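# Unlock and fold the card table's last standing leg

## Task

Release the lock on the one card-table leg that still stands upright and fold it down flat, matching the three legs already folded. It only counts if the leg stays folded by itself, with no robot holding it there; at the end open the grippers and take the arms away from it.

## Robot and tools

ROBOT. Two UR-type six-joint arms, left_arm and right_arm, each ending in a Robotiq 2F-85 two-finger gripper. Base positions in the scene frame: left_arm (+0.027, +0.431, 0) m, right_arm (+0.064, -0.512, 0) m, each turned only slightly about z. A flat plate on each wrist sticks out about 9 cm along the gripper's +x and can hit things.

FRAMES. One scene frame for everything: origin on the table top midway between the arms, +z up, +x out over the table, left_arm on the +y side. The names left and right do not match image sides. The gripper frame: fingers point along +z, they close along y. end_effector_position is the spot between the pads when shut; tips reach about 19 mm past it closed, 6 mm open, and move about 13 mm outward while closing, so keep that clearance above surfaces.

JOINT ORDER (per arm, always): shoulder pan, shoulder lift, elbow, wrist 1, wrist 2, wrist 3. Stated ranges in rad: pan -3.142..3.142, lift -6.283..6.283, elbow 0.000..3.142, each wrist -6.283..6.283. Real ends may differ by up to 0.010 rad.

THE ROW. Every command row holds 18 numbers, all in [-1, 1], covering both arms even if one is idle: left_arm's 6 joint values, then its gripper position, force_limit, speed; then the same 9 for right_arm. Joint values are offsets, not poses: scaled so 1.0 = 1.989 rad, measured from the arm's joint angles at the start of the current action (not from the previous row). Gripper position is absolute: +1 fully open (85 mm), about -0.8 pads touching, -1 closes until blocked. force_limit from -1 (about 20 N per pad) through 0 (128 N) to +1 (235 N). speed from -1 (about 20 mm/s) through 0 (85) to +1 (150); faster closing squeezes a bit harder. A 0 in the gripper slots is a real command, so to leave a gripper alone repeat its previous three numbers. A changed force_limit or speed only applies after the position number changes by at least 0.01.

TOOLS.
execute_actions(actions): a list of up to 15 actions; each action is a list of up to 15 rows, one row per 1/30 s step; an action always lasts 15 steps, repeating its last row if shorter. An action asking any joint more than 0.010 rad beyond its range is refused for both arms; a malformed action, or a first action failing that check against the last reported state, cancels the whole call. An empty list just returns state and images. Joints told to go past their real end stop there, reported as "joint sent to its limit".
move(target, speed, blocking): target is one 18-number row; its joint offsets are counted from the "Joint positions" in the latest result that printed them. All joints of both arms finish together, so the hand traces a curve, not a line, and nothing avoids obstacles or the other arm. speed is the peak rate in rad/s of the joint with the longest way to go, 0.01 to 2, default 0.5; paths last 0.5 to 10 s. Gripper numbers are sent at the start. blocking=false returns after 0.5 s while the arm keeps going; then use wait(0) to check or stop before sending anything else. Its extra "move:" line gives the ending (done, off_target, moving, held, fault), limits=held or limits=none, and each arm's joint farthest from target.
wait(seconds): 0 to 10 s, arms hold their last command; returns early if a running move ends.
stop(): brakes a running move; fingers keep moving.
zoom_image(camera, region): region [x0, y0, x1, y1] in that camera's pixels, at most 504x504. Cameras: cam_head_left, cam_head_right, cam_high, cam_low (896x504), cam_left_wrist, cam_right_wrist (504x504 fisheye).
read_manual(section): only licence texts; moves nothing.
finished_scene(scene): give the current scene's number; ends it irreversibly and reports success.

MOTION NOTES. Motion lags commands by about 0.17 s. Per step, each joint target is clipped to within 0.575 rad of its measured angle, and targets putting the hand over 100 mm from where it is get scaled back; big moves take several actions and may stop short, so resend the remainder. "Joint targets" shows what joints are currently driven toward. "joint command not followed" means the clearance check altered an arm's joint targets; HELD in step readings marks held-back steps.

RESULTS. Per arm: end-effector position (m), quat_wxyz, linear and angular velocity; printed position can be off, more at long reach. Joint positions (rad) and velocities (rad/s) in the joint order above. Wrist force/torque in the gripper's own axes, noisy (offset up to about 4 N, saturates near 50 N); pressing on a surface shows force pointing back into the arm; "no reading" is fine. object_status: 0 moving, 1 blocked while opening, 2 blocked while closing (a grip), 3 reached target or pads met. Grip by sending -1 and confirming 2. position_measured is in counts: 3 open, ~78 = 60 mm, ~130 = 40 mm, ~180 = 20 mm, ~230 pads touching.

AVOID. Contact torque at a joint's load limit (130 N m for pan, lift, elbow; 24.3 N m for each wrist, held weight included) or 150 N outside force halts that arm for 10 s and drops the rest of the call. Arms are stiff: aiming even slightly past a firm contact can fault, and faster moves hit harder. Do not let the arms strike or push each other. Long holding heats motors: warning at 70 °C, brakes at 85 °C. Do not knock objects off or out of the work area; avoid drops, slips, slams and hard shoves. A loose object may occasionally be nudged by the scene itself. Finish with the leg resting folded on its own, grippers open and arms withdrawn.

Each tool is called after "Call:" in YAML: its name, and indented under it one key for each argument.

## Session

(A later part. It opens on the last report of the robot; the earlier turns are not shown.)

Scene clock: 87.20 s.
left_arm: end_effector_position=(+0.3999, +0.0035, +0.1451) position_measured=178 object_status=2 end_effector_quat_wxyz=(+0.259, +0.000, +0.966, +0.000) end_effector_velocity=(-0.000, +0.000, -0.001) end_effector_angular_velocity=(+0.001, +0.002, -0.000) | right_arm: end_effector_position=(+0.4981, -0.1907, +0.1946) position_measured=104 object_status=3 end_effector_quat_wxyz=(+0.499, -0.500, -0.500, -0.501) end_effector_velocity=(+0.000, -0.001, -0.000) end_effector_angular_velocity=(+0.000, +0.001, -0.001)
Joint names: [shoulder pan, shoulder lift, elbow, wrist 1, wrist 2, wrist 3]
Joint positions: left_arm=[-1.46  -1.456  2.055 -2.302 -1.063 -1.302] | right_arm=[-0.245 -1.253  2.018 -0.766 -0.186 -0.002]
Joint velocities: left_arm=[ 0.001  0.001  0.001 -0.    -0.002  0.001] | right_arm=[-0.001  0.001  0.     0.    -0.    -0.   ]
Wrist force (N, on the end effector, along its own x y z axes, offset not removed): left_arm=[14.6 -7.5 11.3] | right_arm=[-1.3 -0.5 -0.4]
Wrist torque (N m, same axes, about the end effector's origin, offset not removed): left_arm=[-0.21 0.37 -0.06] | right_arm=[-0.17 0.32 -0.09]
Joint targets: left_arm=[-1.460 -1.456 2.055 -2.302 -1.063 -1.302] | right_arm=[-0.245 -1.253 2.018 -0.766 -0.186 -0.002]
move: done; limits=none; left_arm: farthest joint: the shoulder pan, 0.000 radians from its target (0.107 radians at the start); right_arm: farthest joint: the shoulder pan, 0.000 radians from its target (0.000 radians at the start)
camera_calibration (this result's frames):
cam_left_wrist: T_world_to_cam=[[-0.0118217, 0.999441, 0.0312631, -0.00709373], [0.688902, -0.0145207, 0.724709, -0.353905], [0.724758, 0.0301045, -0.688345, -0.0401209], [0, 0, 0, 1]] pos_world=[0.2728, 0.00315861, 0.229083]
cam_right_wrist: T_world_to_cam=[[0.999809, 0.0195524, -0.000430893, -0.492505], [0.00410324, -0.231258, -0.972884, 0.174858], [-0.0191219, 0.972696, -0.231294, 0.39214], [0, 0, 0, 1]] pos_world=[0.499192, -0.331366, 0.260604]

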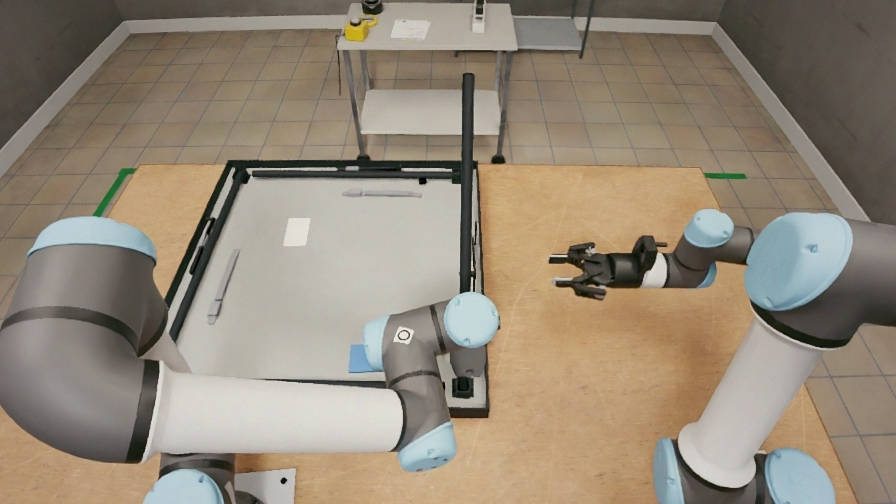

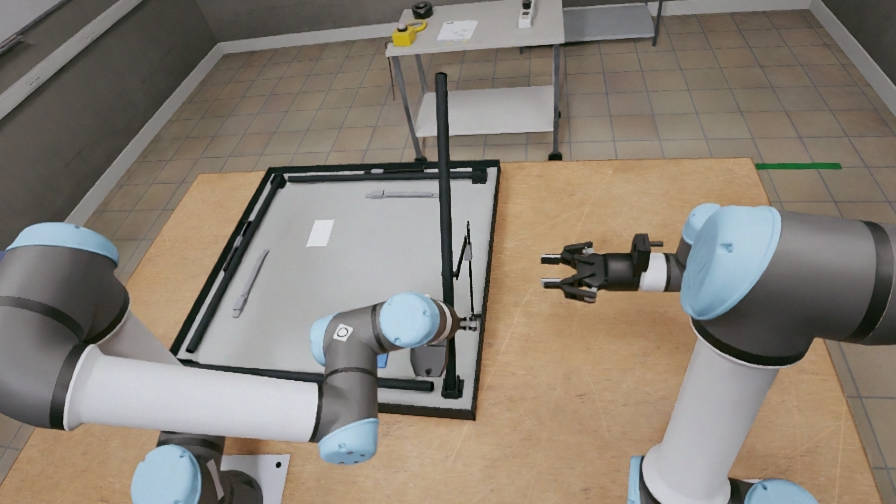

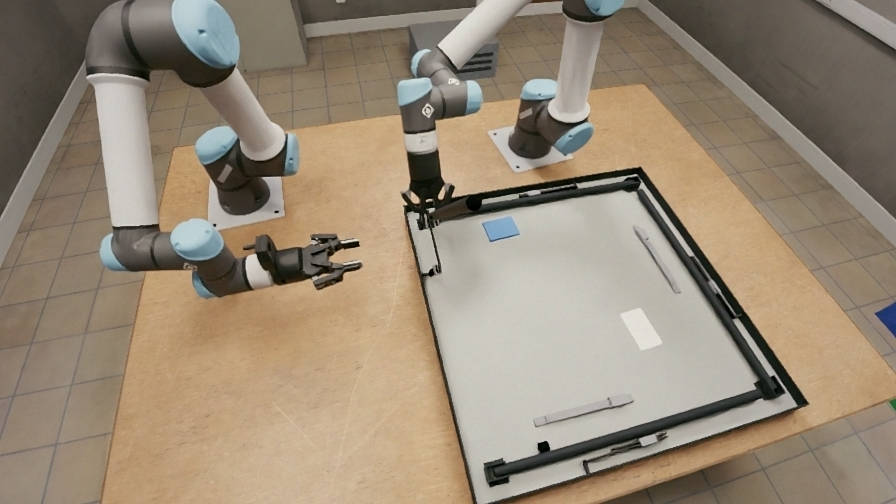

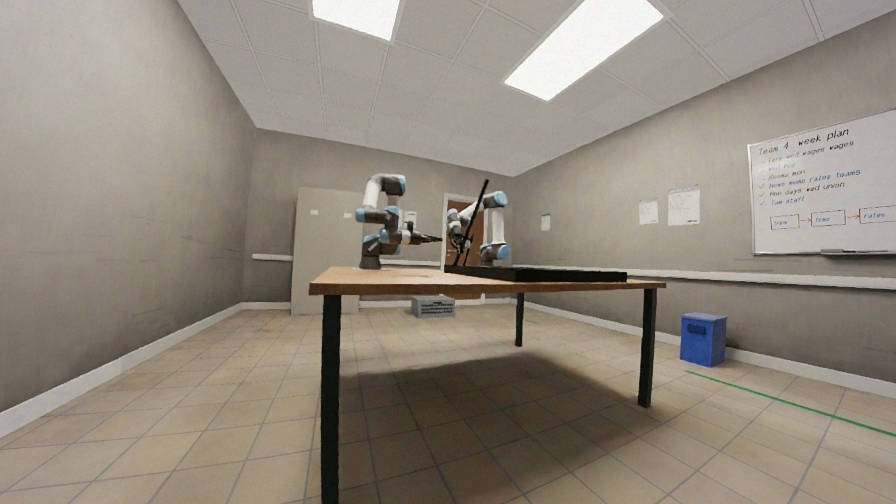

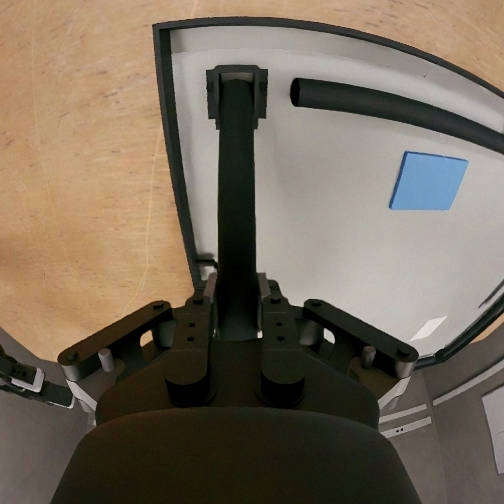

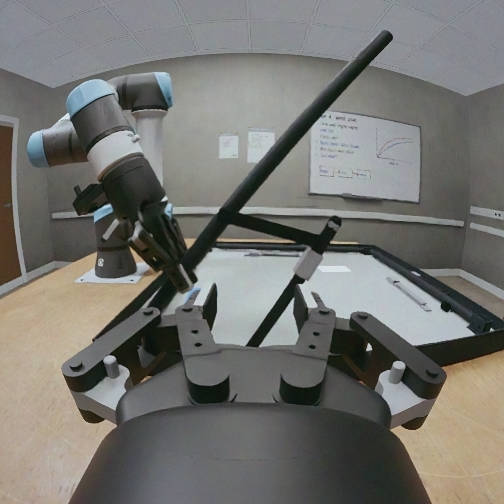

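Call:
move:
  target: [0.0353,0.0634,0.0058,-0.0885,-0.0054,0.04,-1,-0.6,-0.5,0,0,0,0,0,0,0.2,-0.6,0]
  speed: 0.09

Call:
move:
  target: [0.0116,0.0533,0.0114,-0.071,-0.002,0.013,-1,-0.6,-0.5,0,0,0,0,0,0,0.2,-0.6,0]
  speed: 0.07

Scene clock: 93.00 s.
left_arm: end_effector_position=(+0.4349, +0.0034, +0.0970) position_measured=178 object_status=2 end_effector_quat_wxyz=(+0.259, +0.000, +0.966, +0.000) end_effector_velocity=(-0.000, +0.000, -0.001) end_effector_angular_velocity=(+0.000, +0.002, -0.000) | right_arm: end_effector_position=(+0.4982, -0.1907, +0.1946) position_measured=104 object_status=3 end_effector_quat_wxyz=(+0.499, -0.500, -0.500, -0.501) end_effector_velocity=(+0.000, -0.000, -0.000) end_effector_angular_velocity=(+0.000, -0.000, -0.001)
Joint names: [shoulder pan, shoulder lift, elbow, wrist 1, wrist 2, wrist 3]
Joint positions: left_arm=[-1.39  -1.33   2.066 -2.478 -1.073 -1.223] | right_arm=[-0.245 -1.253  2.018 -0.766 -0.186 -0.002]
Joint velocities: left_arm=[ 0.     0.     0.001 -0.001 -0.002  0.001] | right_arm=[-0.001  0.     0.001 -0.001  0.001 -0.   ]
Wrist force (N, on the end effector, along its own x y z axes, offset not removed): left_arm=[12.7 -8.6 4.0] | right_arm=[-0.6 -0.3 -0.2]
Wrist torque (N m, same axes, about the end effector's origin, offset not removed): left_arm=[0.07 0.40 0.02] | right_arm=[-0.08 0.07 0.02]
Joint targets: left_arm=[-1.390 -1.330 2.066 -2.478 -1.073 -1.223] | right_arm=[-0.245 -1.253 2.018 -0.766 -0.186 -0.002]
move: done; limits=none; left_arm: farthest joint: the shoulder pan, 0.000 radians from its target (0.071 radians at the start); right_arm: farthest joint: the shoulder pan, 0.000 radians from its target (0.000 radians at the start)
camera_calibration (this result's frames):
cam_left_wrist: T_world_to_cam=[[-0.0114926, 0.999447, 0.031205, -0.00517263], [0.688946, -0.0147035, 0.724664, -0.343228], [0.724722, 0.0298268, -0.688396, -0.0985083], [0, 0, 0, 1]] pos_world=[0.307797, 0.00306132, 0.181073]
cam_right_wrist: T_world_to_cam=[[0.999809, 0.0195544, -0.000414039, -0.492513], [0.00412015, -0.231262, -0.972883, 0.174853], [-0.0191198, 0.972695, -0.231298, 0.392141], [0, 0, 0, 1]] pos_world=[0.499196, -0.331366, 0.260609]

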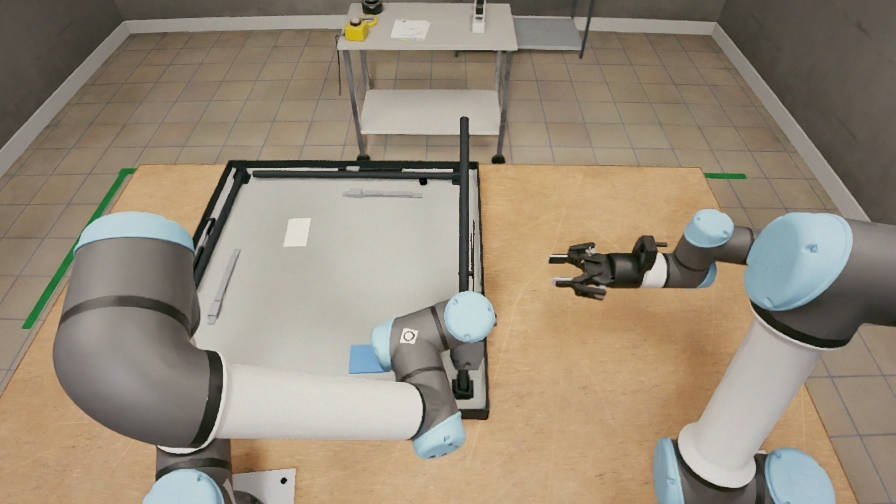

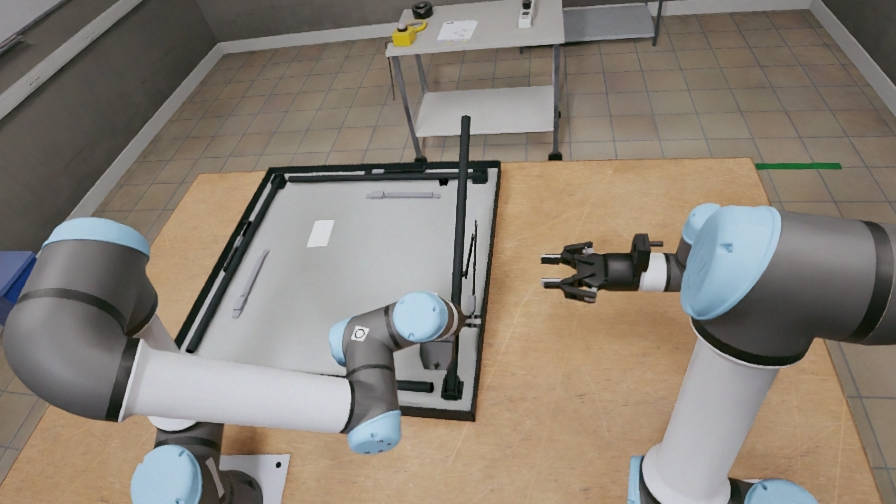

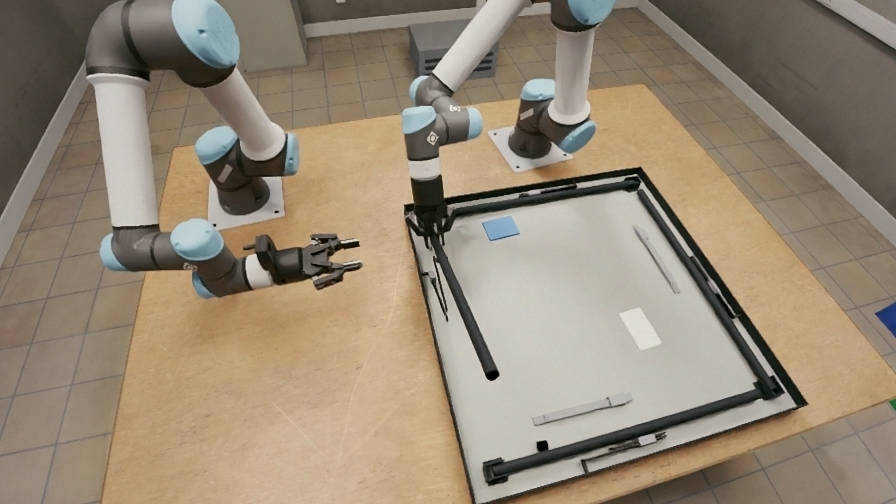

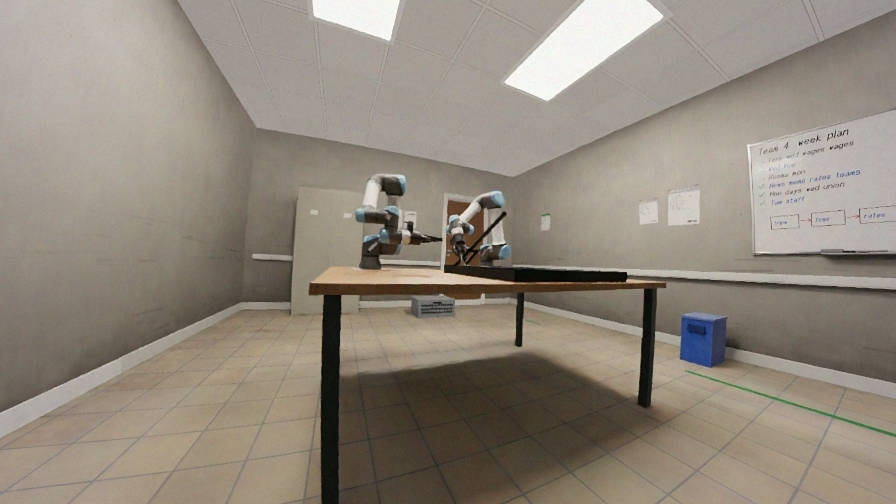

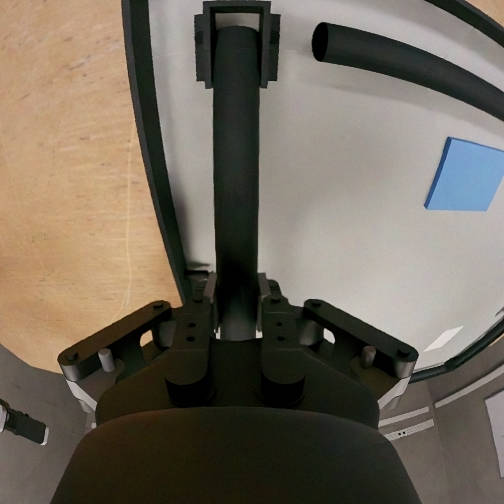

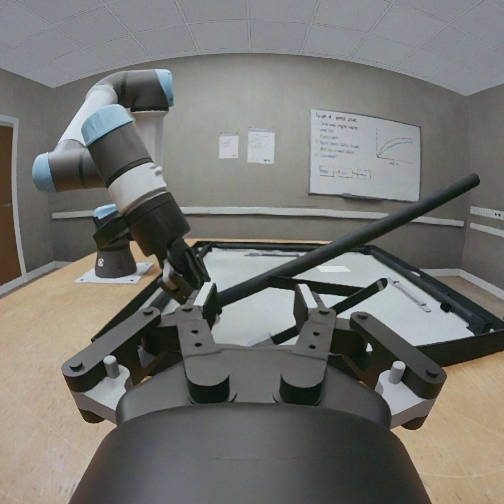

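Scene clock: 95.37 s.
left_arm: end_effector_position=(+0.4469, +0.0034, +0.0502) position_measured=178 object_status=2 end_effector_quat_wxyz=(+0.259, +0.000, +0.966, +0.000) end_effector_velocity=(+0.000, +0.000, -0.001) end_effector_angular_velocity=(+0.000, +0.001, -0.000) | right_arm: end_effector_position=(+0.4982, -0.1907, +0.1946) position_measured=104 object_status=3 end_effector_quat_wxyz=(+0.499, -0.500, -0.500, -0.501) end_effector_velocity=(-0.000, +0.000, -0.000) end_effector_angular_velocity=(+0.000, +0.001, +0.000)
Joint names: [shoulder pan, shoulder lift, elbow, wrist 1, wrist 2, wrist 3]
Joint positions: left_arm=[-1.367 -1.224  2.089 -2.619 -1.077 -1.197] | right_arm=[-0.245 -1.253  2.018 -0.766 -0.186 -0.002]
Joint velocities: left_arm=[ 0.     0.001  0.001 -0.002 -0.001  0.   ] | right_arm=[ 0.     0.    -0.     0.001 -0.     0.   ]
Wrist force (N, on the end effector, along its own x y z axes, offset not removed): left_arm=[11.9 -10.5 1.2] | right_arm=[0.2 0.1 0.8]
Wrist torque (N m, same axes, about the end effector's origin, offset not removed): left_arm=[0.22 0.29 0.14] | right_arm=[0.09 0.00 -0.01]
Joint targets: left_arm=[-1.367 -1.224 2.089 -2.619 -1.077 -1.197] | right_arm=[-0.245 -1.253 2.018 -0.766 -0.186 -0.002]
move: done; limits=none; left_arm: farthest joint: the shoulder pan, 0.000 radians from its target (0.023 radians at the start); right_arm: farthest joint: the shoulder pan, 0.000 radians from its target (0.000 radians at the start)
camera_calibration (this result's frames):
cam_left_wrist: T_world_to_cam=[[-0.0114638, 0.999454, 0.0309872, -0.00360533], [0.688827, -0.0145703, 0.724779, -0.317474], [0.724835, 0.0296536, -0.688284, -0.139494], [0, 0, 0, 1]] pos_world=[0.319754, 0.0031142, 0.134199]
cam_right_wrist: T_world_to_cam=[[0.999809, 0.0195541, -0.000414074, -0.492513], [0.00412005, -0.231262, -0.972883, 0.174853], [-0.0191196, 0.972695, -0.231298, 0.392141], [0, 0, 0, 1]] pos_world=[0.499196, -0.331366, 0.260609]

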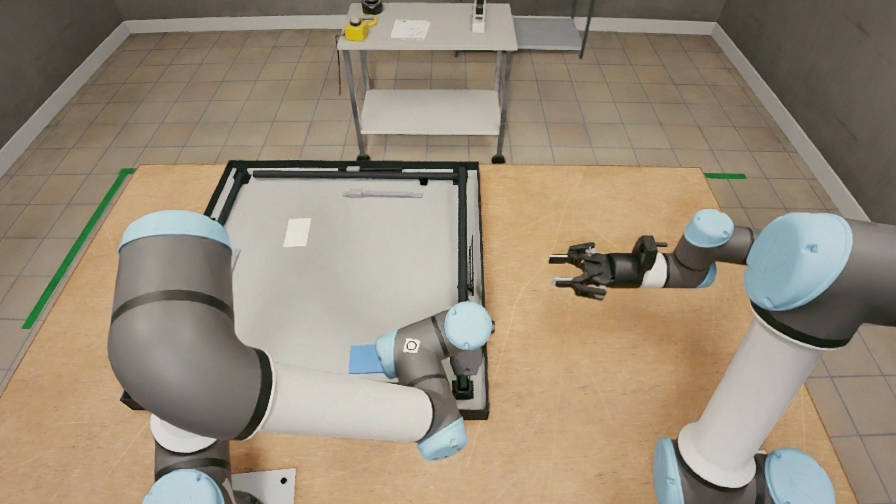

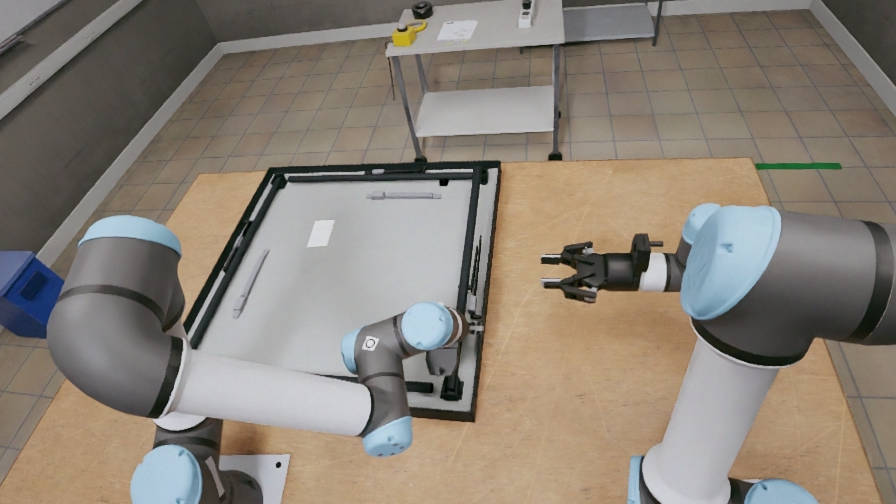

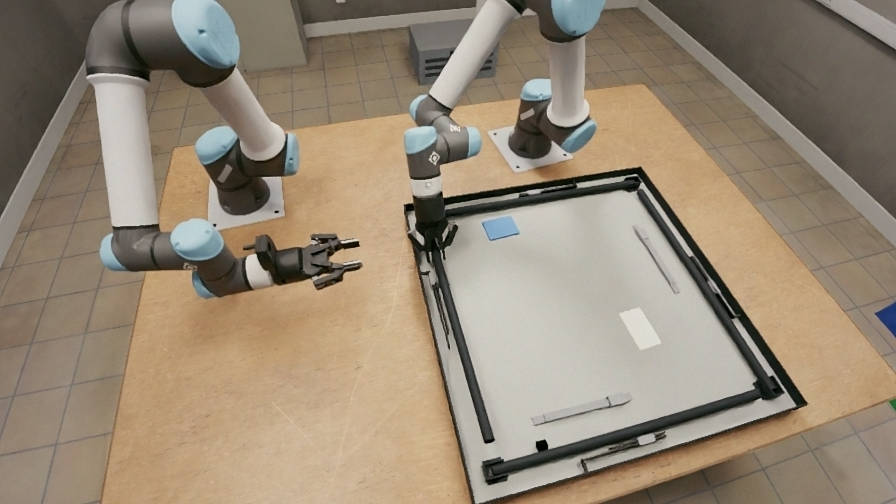

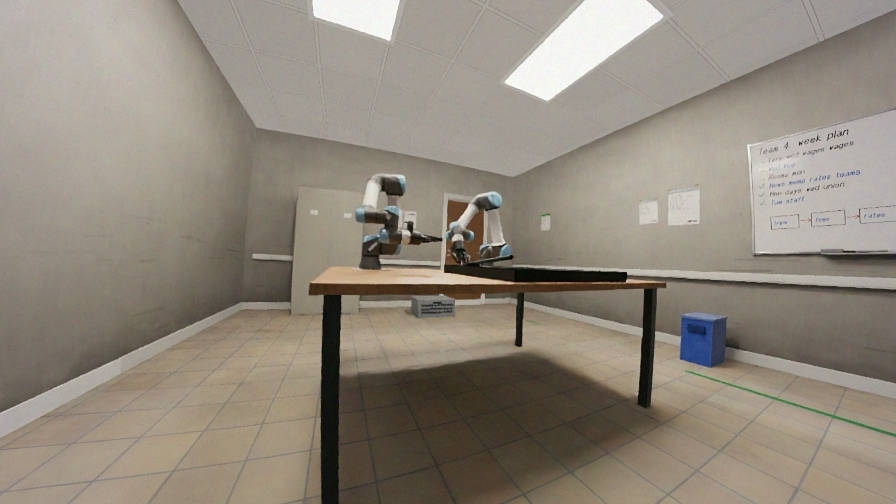

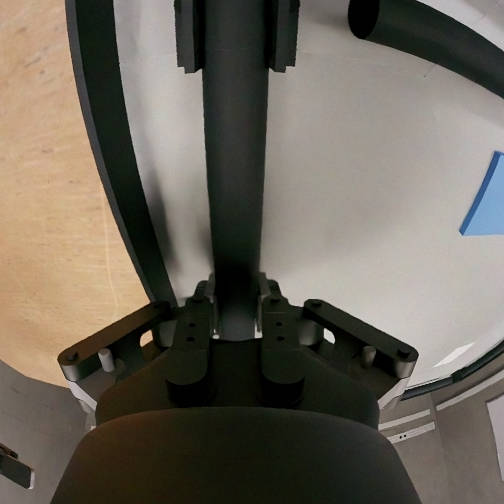

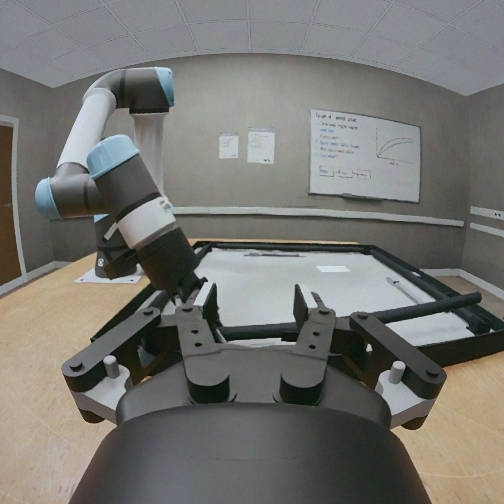

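Down 12 mm more, release, lift.

Call:
move:
  target: [0,0.0125,0.0042,-0.0167,0,0,-1,-0.6,-0.5,0,0,0,0,0,0,0.2,-0.6,0]
  speed: 0.03

Call:
move:
  target: [0,0,0,0,0,0,-0.15,-0.6,-1,0,0,0,0,0,0,0.2,-0.6,0]

Call:
move:
  target: [0,-0.2,-0.06,0.26,0,0,-0.15,-0.6,-1,0,0,0,0,0,0,0.2,-0.6,0]

Scene clock: 109.73 s.
left_arm: end_effector_position=(+0.4480, +0.0026, +0.0451) position_measured=178 object_status=2 end_effector_quat_wxyz=(+0.261, -0.001, +0.965, -0.002) end_effector_velocity=(+0.000, -0.000, +0.000) end_effector_angular_velocity=(+0.000, +0.000, -0.000) | right_arm: end_effector_position=(+0.4982, -0.1907, +0.1946) position_measured=104 object_status=3 end_effector_quat_wxyz=(+0.499, -0.500, -0.500, -0.501) end_effector_velocity=(+0.000, +0.000, +0.000) end_effector_angular_velocity=(-0.000, -0.001, +0.000)
Joint names: [shoulder pan, shoulder lift, elbow, wrist 1, wrist 2, wrist 3]
Joint positions: left_arm=[-1.367 -1.212  2.093 -2.641 -1.074 -1.197] | right_arm=[-0.245 -1.253  2.018 -0.766 -0.186 -0.002]
Joint velocities: left_arm=[-0.     0.    -0.001  0.001 -0.    -0.   ] | right_arm=[ 0.001 -0.    -0.     0.     0.     0.   ]
Wrist force (N, on the end effector, along its own x y z axes, offset not removed): left_arm=[-5.8 9.4 -24.9] | right_arm=[0.2 -1.1 -2.0]
Wrist torque (N m, same axes, about the end effector's origin, offset not removed): left_arm=[0.00 0.52 0.38] | right_arm=[-0.32 -0.04 -0.02]
Joint targets: left_arm=[-1.367 -1.211 2.093 -2.641 -1.074 -1.197] | right_arm=[-0.245 -1.253 2.018 -0.766 -0.186 -0.002]
FORCE FAULT: contact force on the left arm reached its limit, and that arm stopped for 10 seconds. The contact can be on any part of that arm, not only on its tool. That time counts as 19 of the actions that you can send in this scene. That arm's remaining commands of this call were not run. That arm holds still and accepts commands again. Move the arm away from the contact; if what it grips holds it there, let go first. Pushing or pulling that hard again can fault the arm again.
move: fault (left_arm); limits=none; left_arm: farthest joint: the shoulder lift, 0.012 radians from its target (0.025 radians at the start); right_arm: farthest joint: the shoulder pan, 0.000 radians from its target (0.000 radians at the start)
camera_calibration (this result's frames):
cam_left_wrist: T_world_to_cam=[[-0.0122242, 0.999567, 0.0267566, -0.00215542], [0.685489, -0.011104, 0.727999, -0.3132], [0.727981, 0.0272406, -0.685056, -0.14528], [0, 0, 0, 1]] pos_world=[0.32043, 0.00263421, 0.128542]
cam_right_wrist: T_world_to_cam=[[0.999809, 0.019554, -0.000413976, -0.492513], [0.00412014, -0.231262, -0.972883, 0.174853], [-0.0191195, 0.972695, -0.231298, 0.392141], [0, 0, 0, 1]] pos_world=[0.499196, -0.331366, 0.260609]

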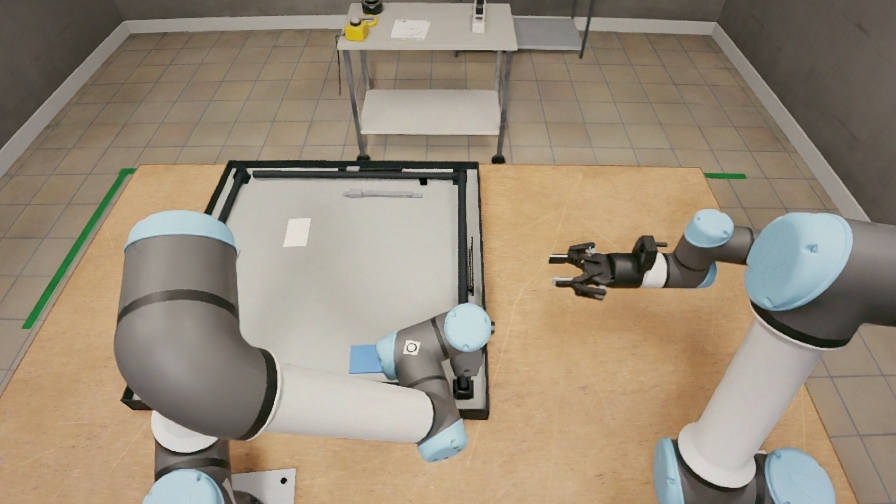

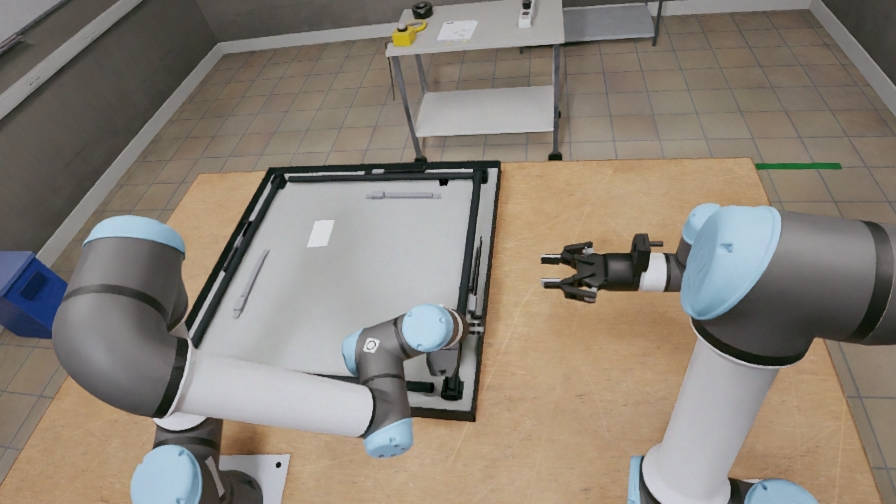

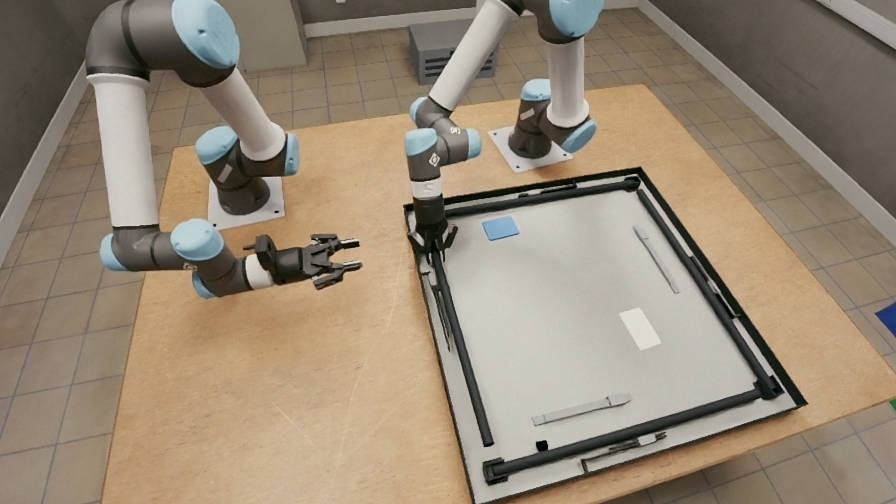

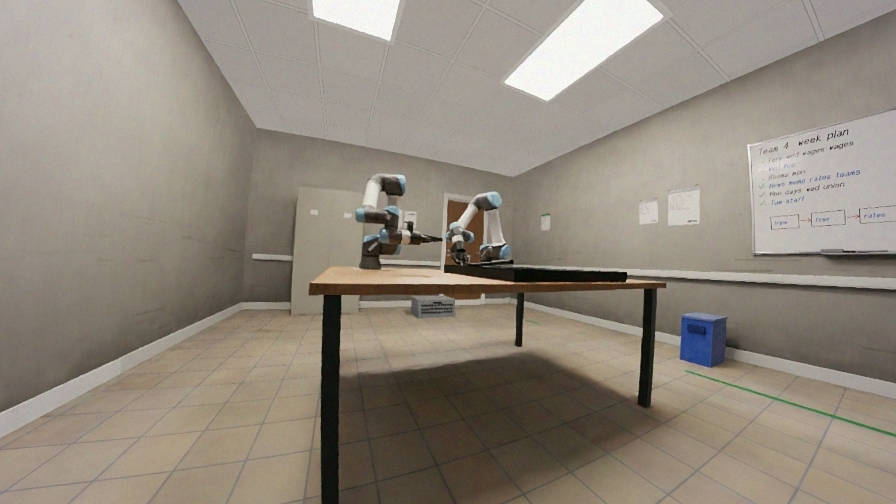

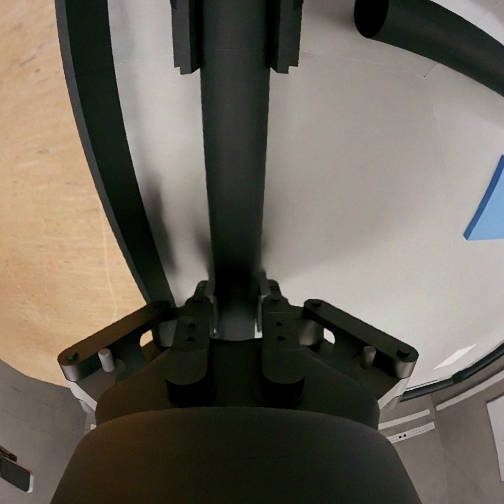

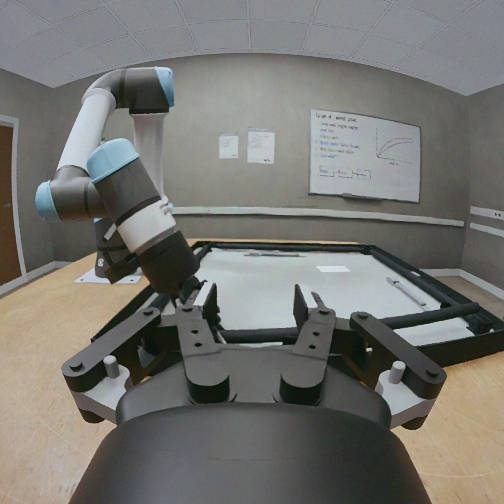

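not run: a fault stop came before this call.

not run: a fault stop came before this call.

Call:
move:
  target: [0,-0.001,0,0,0,0,-0.2,-0.6,-1,0,0,0,0,0,0,0.2,-0.6,0]

Call:
move:
  target: [0,-0.2,-0.06,0.26,0,0,-0.2,-0.6,-1,0,0,0,0,0,0,0.2,-0.6,0]

Scene clock: 112.93 s.
left_arm: end_effector_position=(+0.4480, +0.0024, +0.0462) position_measured=154 object_status=0 end_effector_quat_wxyz=(+0.261, -0.001, +0.965, -0.003) end_effector_velocity=(+0.000, -0.001, +0.001) end_effector_angular_velocity=(-0.002, -0.001, +0.000) | right_arm: end_effector_position=(+0.4982, -0.1907, +0.1946) position_measured=104 object_status=3 end_effector_quat_wxyz=(+0.499, -0.500, -0.500, -0.501) end_effector_velocity=(-0.000, -0.000, -0.000) end_effector_angular_velocity=(+0.000, +0.002, +0.000)
Joint names: [shoulder pan, shoulder lift, elbow, wrist 1, wrist 2, wrist 3]
Joint positions: left_arm=[-1.367 -1.214  2.093 -2.641 -1.074 -1.197] | right_arm=[-0.245 -1.253  2.018 -0.766 -0.186 -0.002]
Joint velocities: left_arm=[-0.    -0.001 -0.002  0.001  0.001 -0.   ] | right_arm=[-0.     0.     0.001  0.001 -0.001  0.   ]
Wrist force (N, on the end effector, along its own x y z axes, offset not removed): left_arm=[-2.0 0.2 -0.9] | right_arm=[0.0 1.0 1.2]
Wrist torque (N m, same axes, about the end effector's origin, offset not removed): left_arm=[0.09 0.38 -0.07] | right_arm=[0.08 0.00 -0.03]
Joint targets: left_arm=[-1.367 -1.214 2.093 -2.641 -1.074 -1.197] | right_arm=[-0.245 -1.253 2.018 -0.766 -0.186 -0.002]
move: done; limits=none; left_arm: farthest joint: the shoulder pan, 0.000 radians from its target (0.000 radians at the start); right_arm: farthest joint: the shoulder pan, 0.000 radians from its target (0.000 radians at the start)
camera_calibration (this result's frames):
cam_left_wrist: T_world_to_cam=[[-0.0122405, 0.999616, 0.0248744, -0.0018691], [0.685025, -0.00973858, 0.728454, -0.313849], [0.728417, 0.0259563, -0.684643, -0.144807], [0, 0, 0, 1]] pos_world=[0.320451, 0.0025706, 0.12953]
cam_right_wrist: T_world_to_cam=[[0.999809, 0.0195543, -0.000414061, -0.492513], [0.00412012, -0.231262, -0.972883, 0.174853], [-0.0191198, 0.972695, -0.231298, 0.392141], [0, 0, 0, 1]] pos_world=[0.499196, -0.331366, 0.260609]

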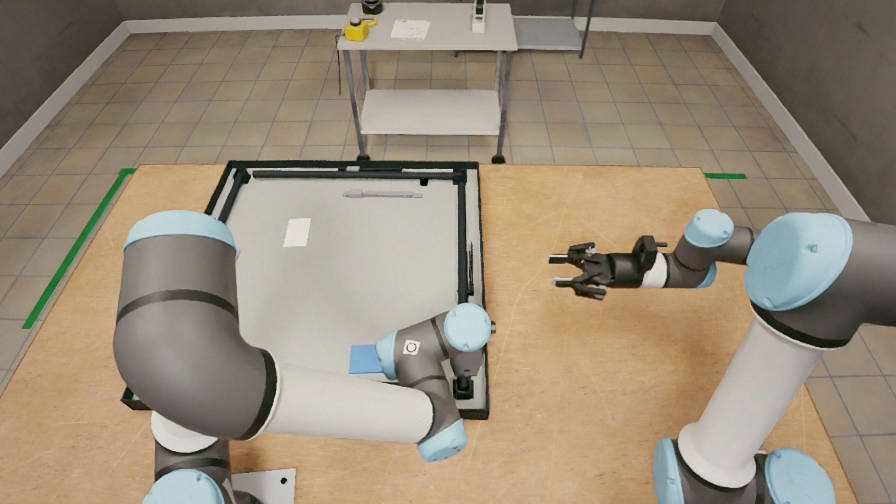

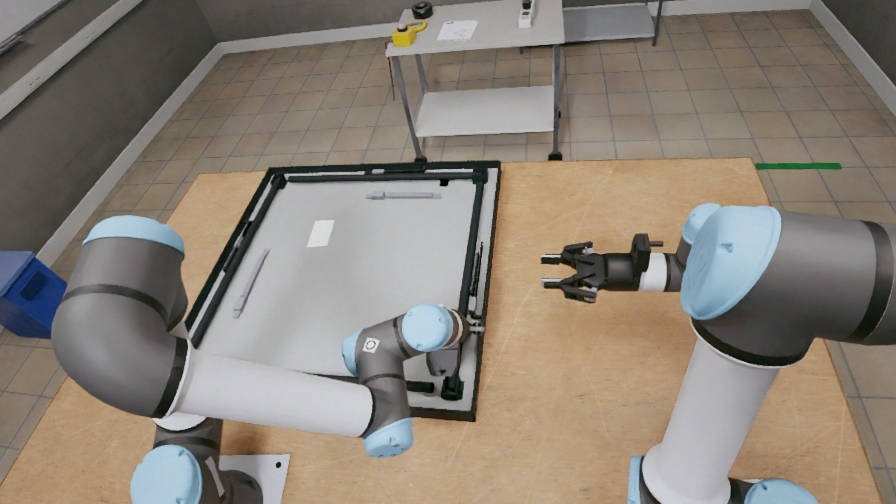

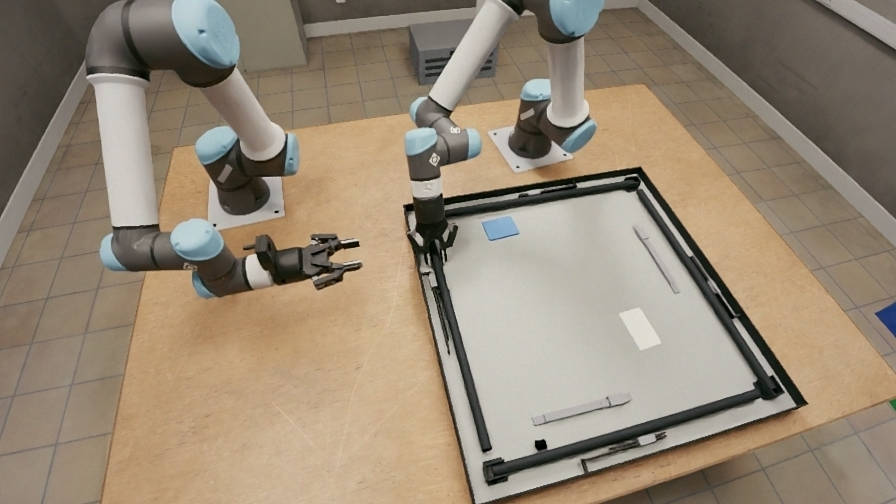

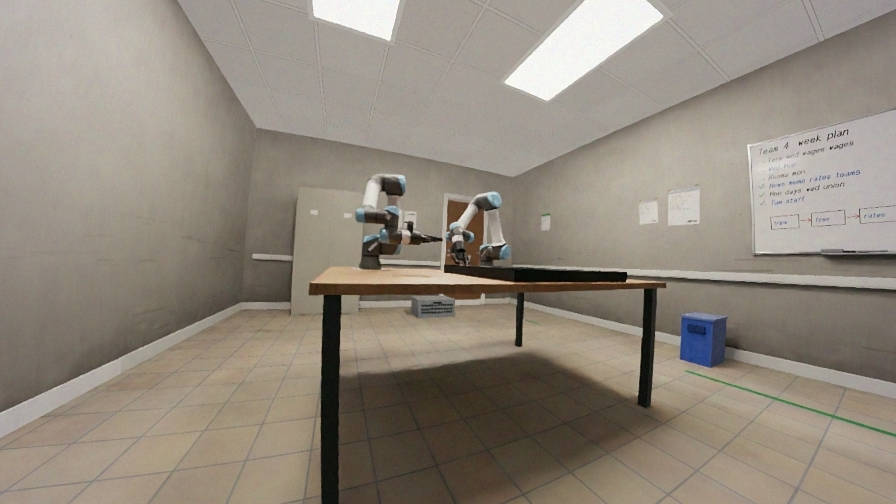

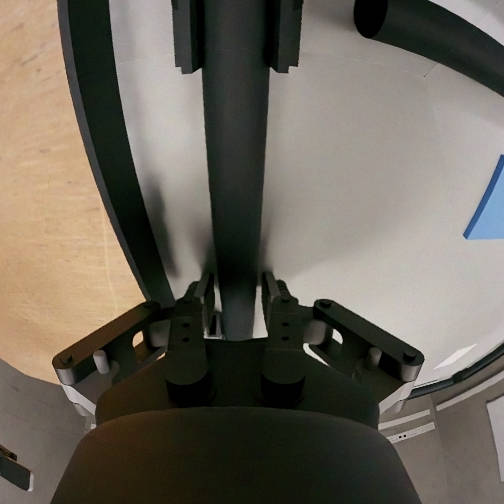

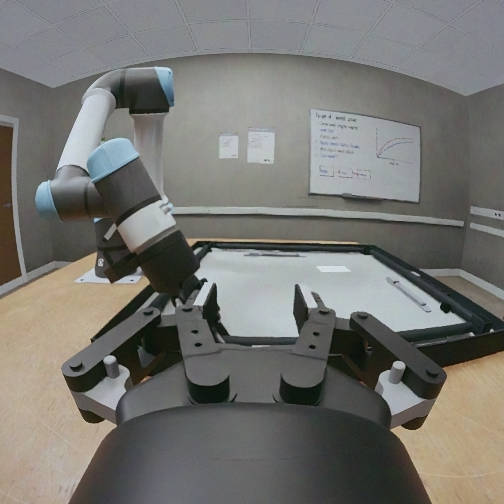

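Scene clock: 114.53 s.
left_arm: end_effector_position=(+0.4323, +0.0489, +0.2357) position_measured=154 object_status=3 end_effector_quat_wxyz=(+0.261, -0.001, +0.965, -0.003) end_effector_velocity=(+0.000, +0.000, +0.001) end_effector_angular_velocity=(-0.000, -0.001, +0.000) | right_arm: end_effector_position=(+0.4982, -0.1907, +0.1946) position_measured=104 object_status=3 end_effector_quat_wxyz=(+0.499, -0.500, -0.500, -0.501) end_effector_velocity=(+0.000, -0.000, +0.001) end_effector_angular_velocity=(-0.000, -0.002, -0.000)
Joint names: [shoulder pan, shoulder lift, elbow, wrist 1, wrist 2, wrist 3]
Joint positions: left_arm=[-1.367 -1.611  1.974 -2.124 -1.074 -1.197] | right_arm=[-0.245 -1.253  2.018 -0.766 -0.186 -0.002]
Joint velocities: left_arm=[-0.    -0.001 -0.001  0.001  0.001 -0.   ] | right_arm=[-0.    -0.001 -0.001 -0.     0.     0.   ]
Wrist force (N, on the end effector, along its own x y z axes, offset not removed): left_arm=[0.1 2.3 0.3] | right_arm=[-0.5 -0.1 0.0]
Wrist torque (N m, same axes, about the end effector's origin, offset not removed): left_arm=[0.59 -0.05 0.00] | right_arm=[-0.08 0.07 0.04]
Joint targets: left_arm=[-1.367 -1.611 1.974 -2.124 -1.074 -1.197] | right_arm=[-0.245 -1.253 2.018 -0.766 -0.186 -0.002]
move: done; limits=none; left_arm: farthest joint: the shoulder lift, 0.001 radians from its target (0.398 radians at the start); right_arm: farthest joint: the shoulder pan, 0.000 radians from its target (0.000 radians at the start)
camera_calibration (this result's frames):
cam_left_wrist: T_world_to_cam=[[-0.0122403, 0.999615, 0.0248947, -0.0532454], [0.68503, -0.00975333, 0.72845, -0.440638], [0.728412, 0.02597, -0.684647, -0.00477314], [0, 0, 0, 1]] pos_world=[0.304675, 0.0490512, 0.31904]
cam_right_wrist: T_world_to_cam=[[0.999809, 0.0195541, -0.000414156, -0.492513], [0.00411998, -0.231262, -0.972883, 0.174853], [-0.0191196, 0.972695, -0.231298, 0.392141], [0, 0, 0, 1]] pos_world=[0.499196, -0.331366, 0.260609]

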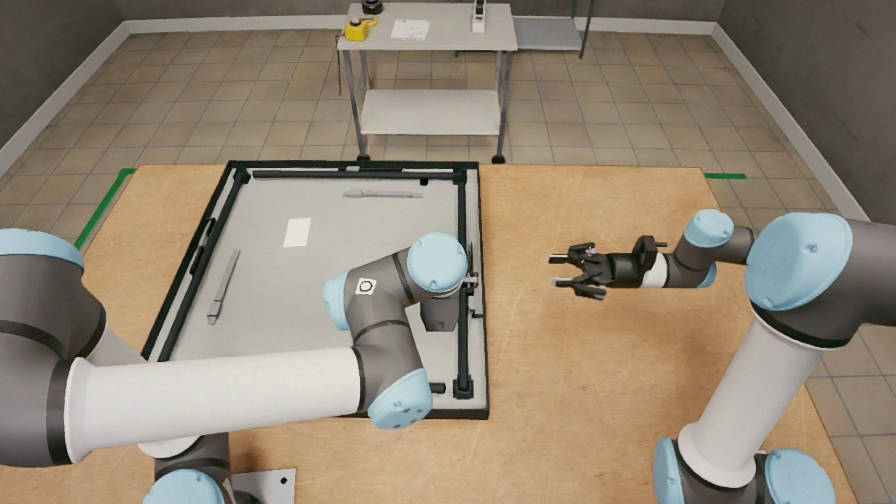

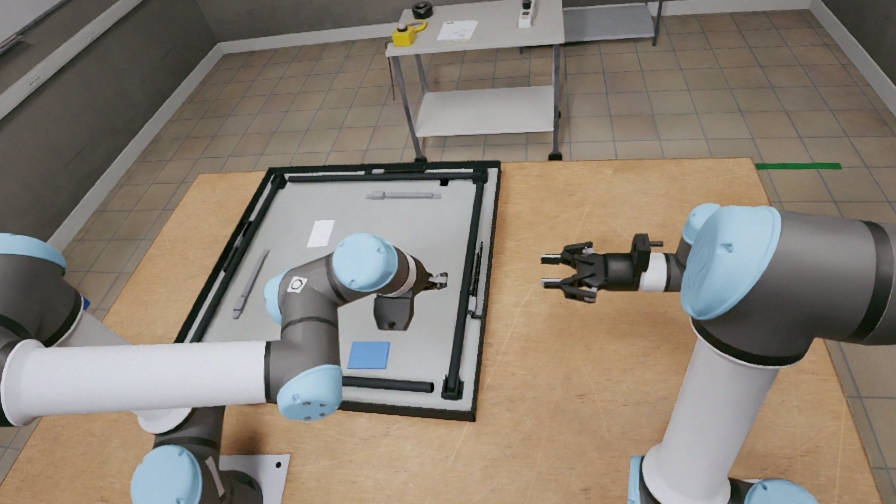

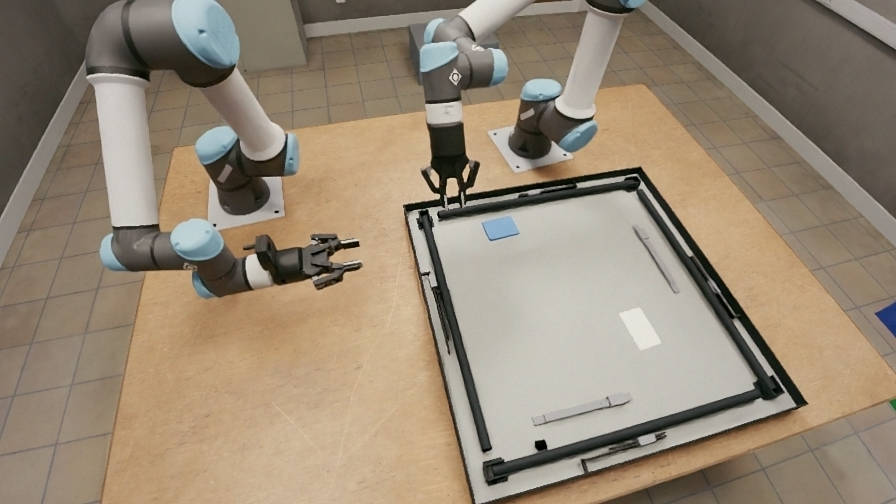

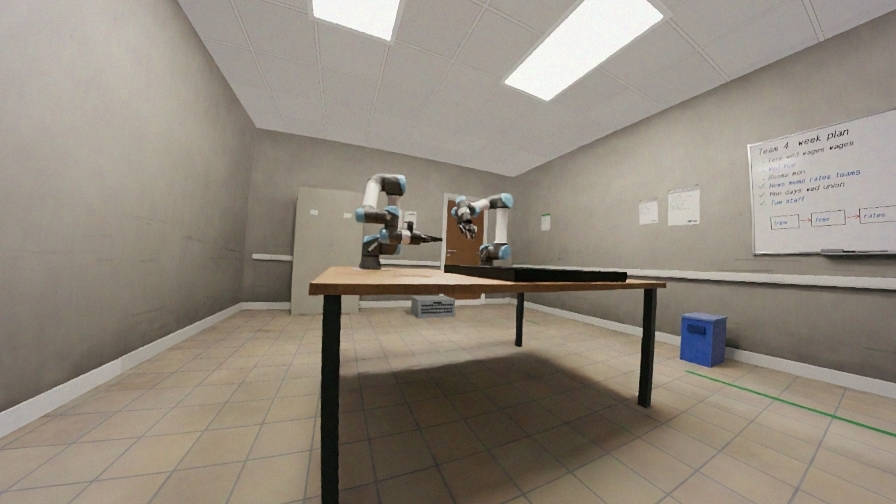

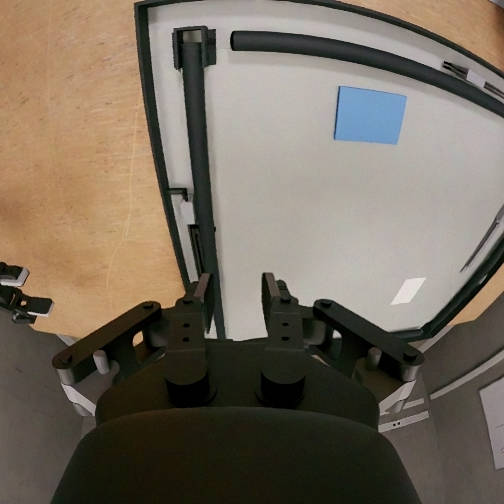

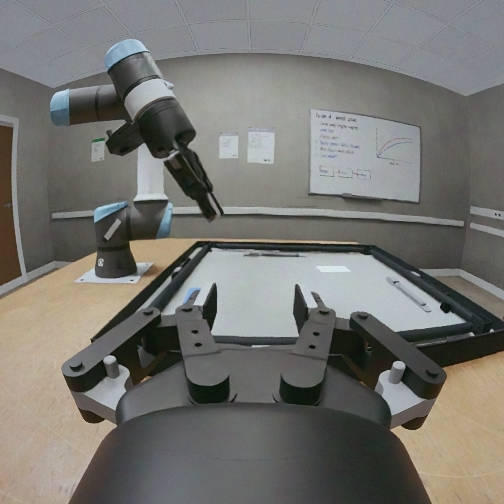

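Call:
finished_scene:
  scene: 1

The scene is finished: the task was done.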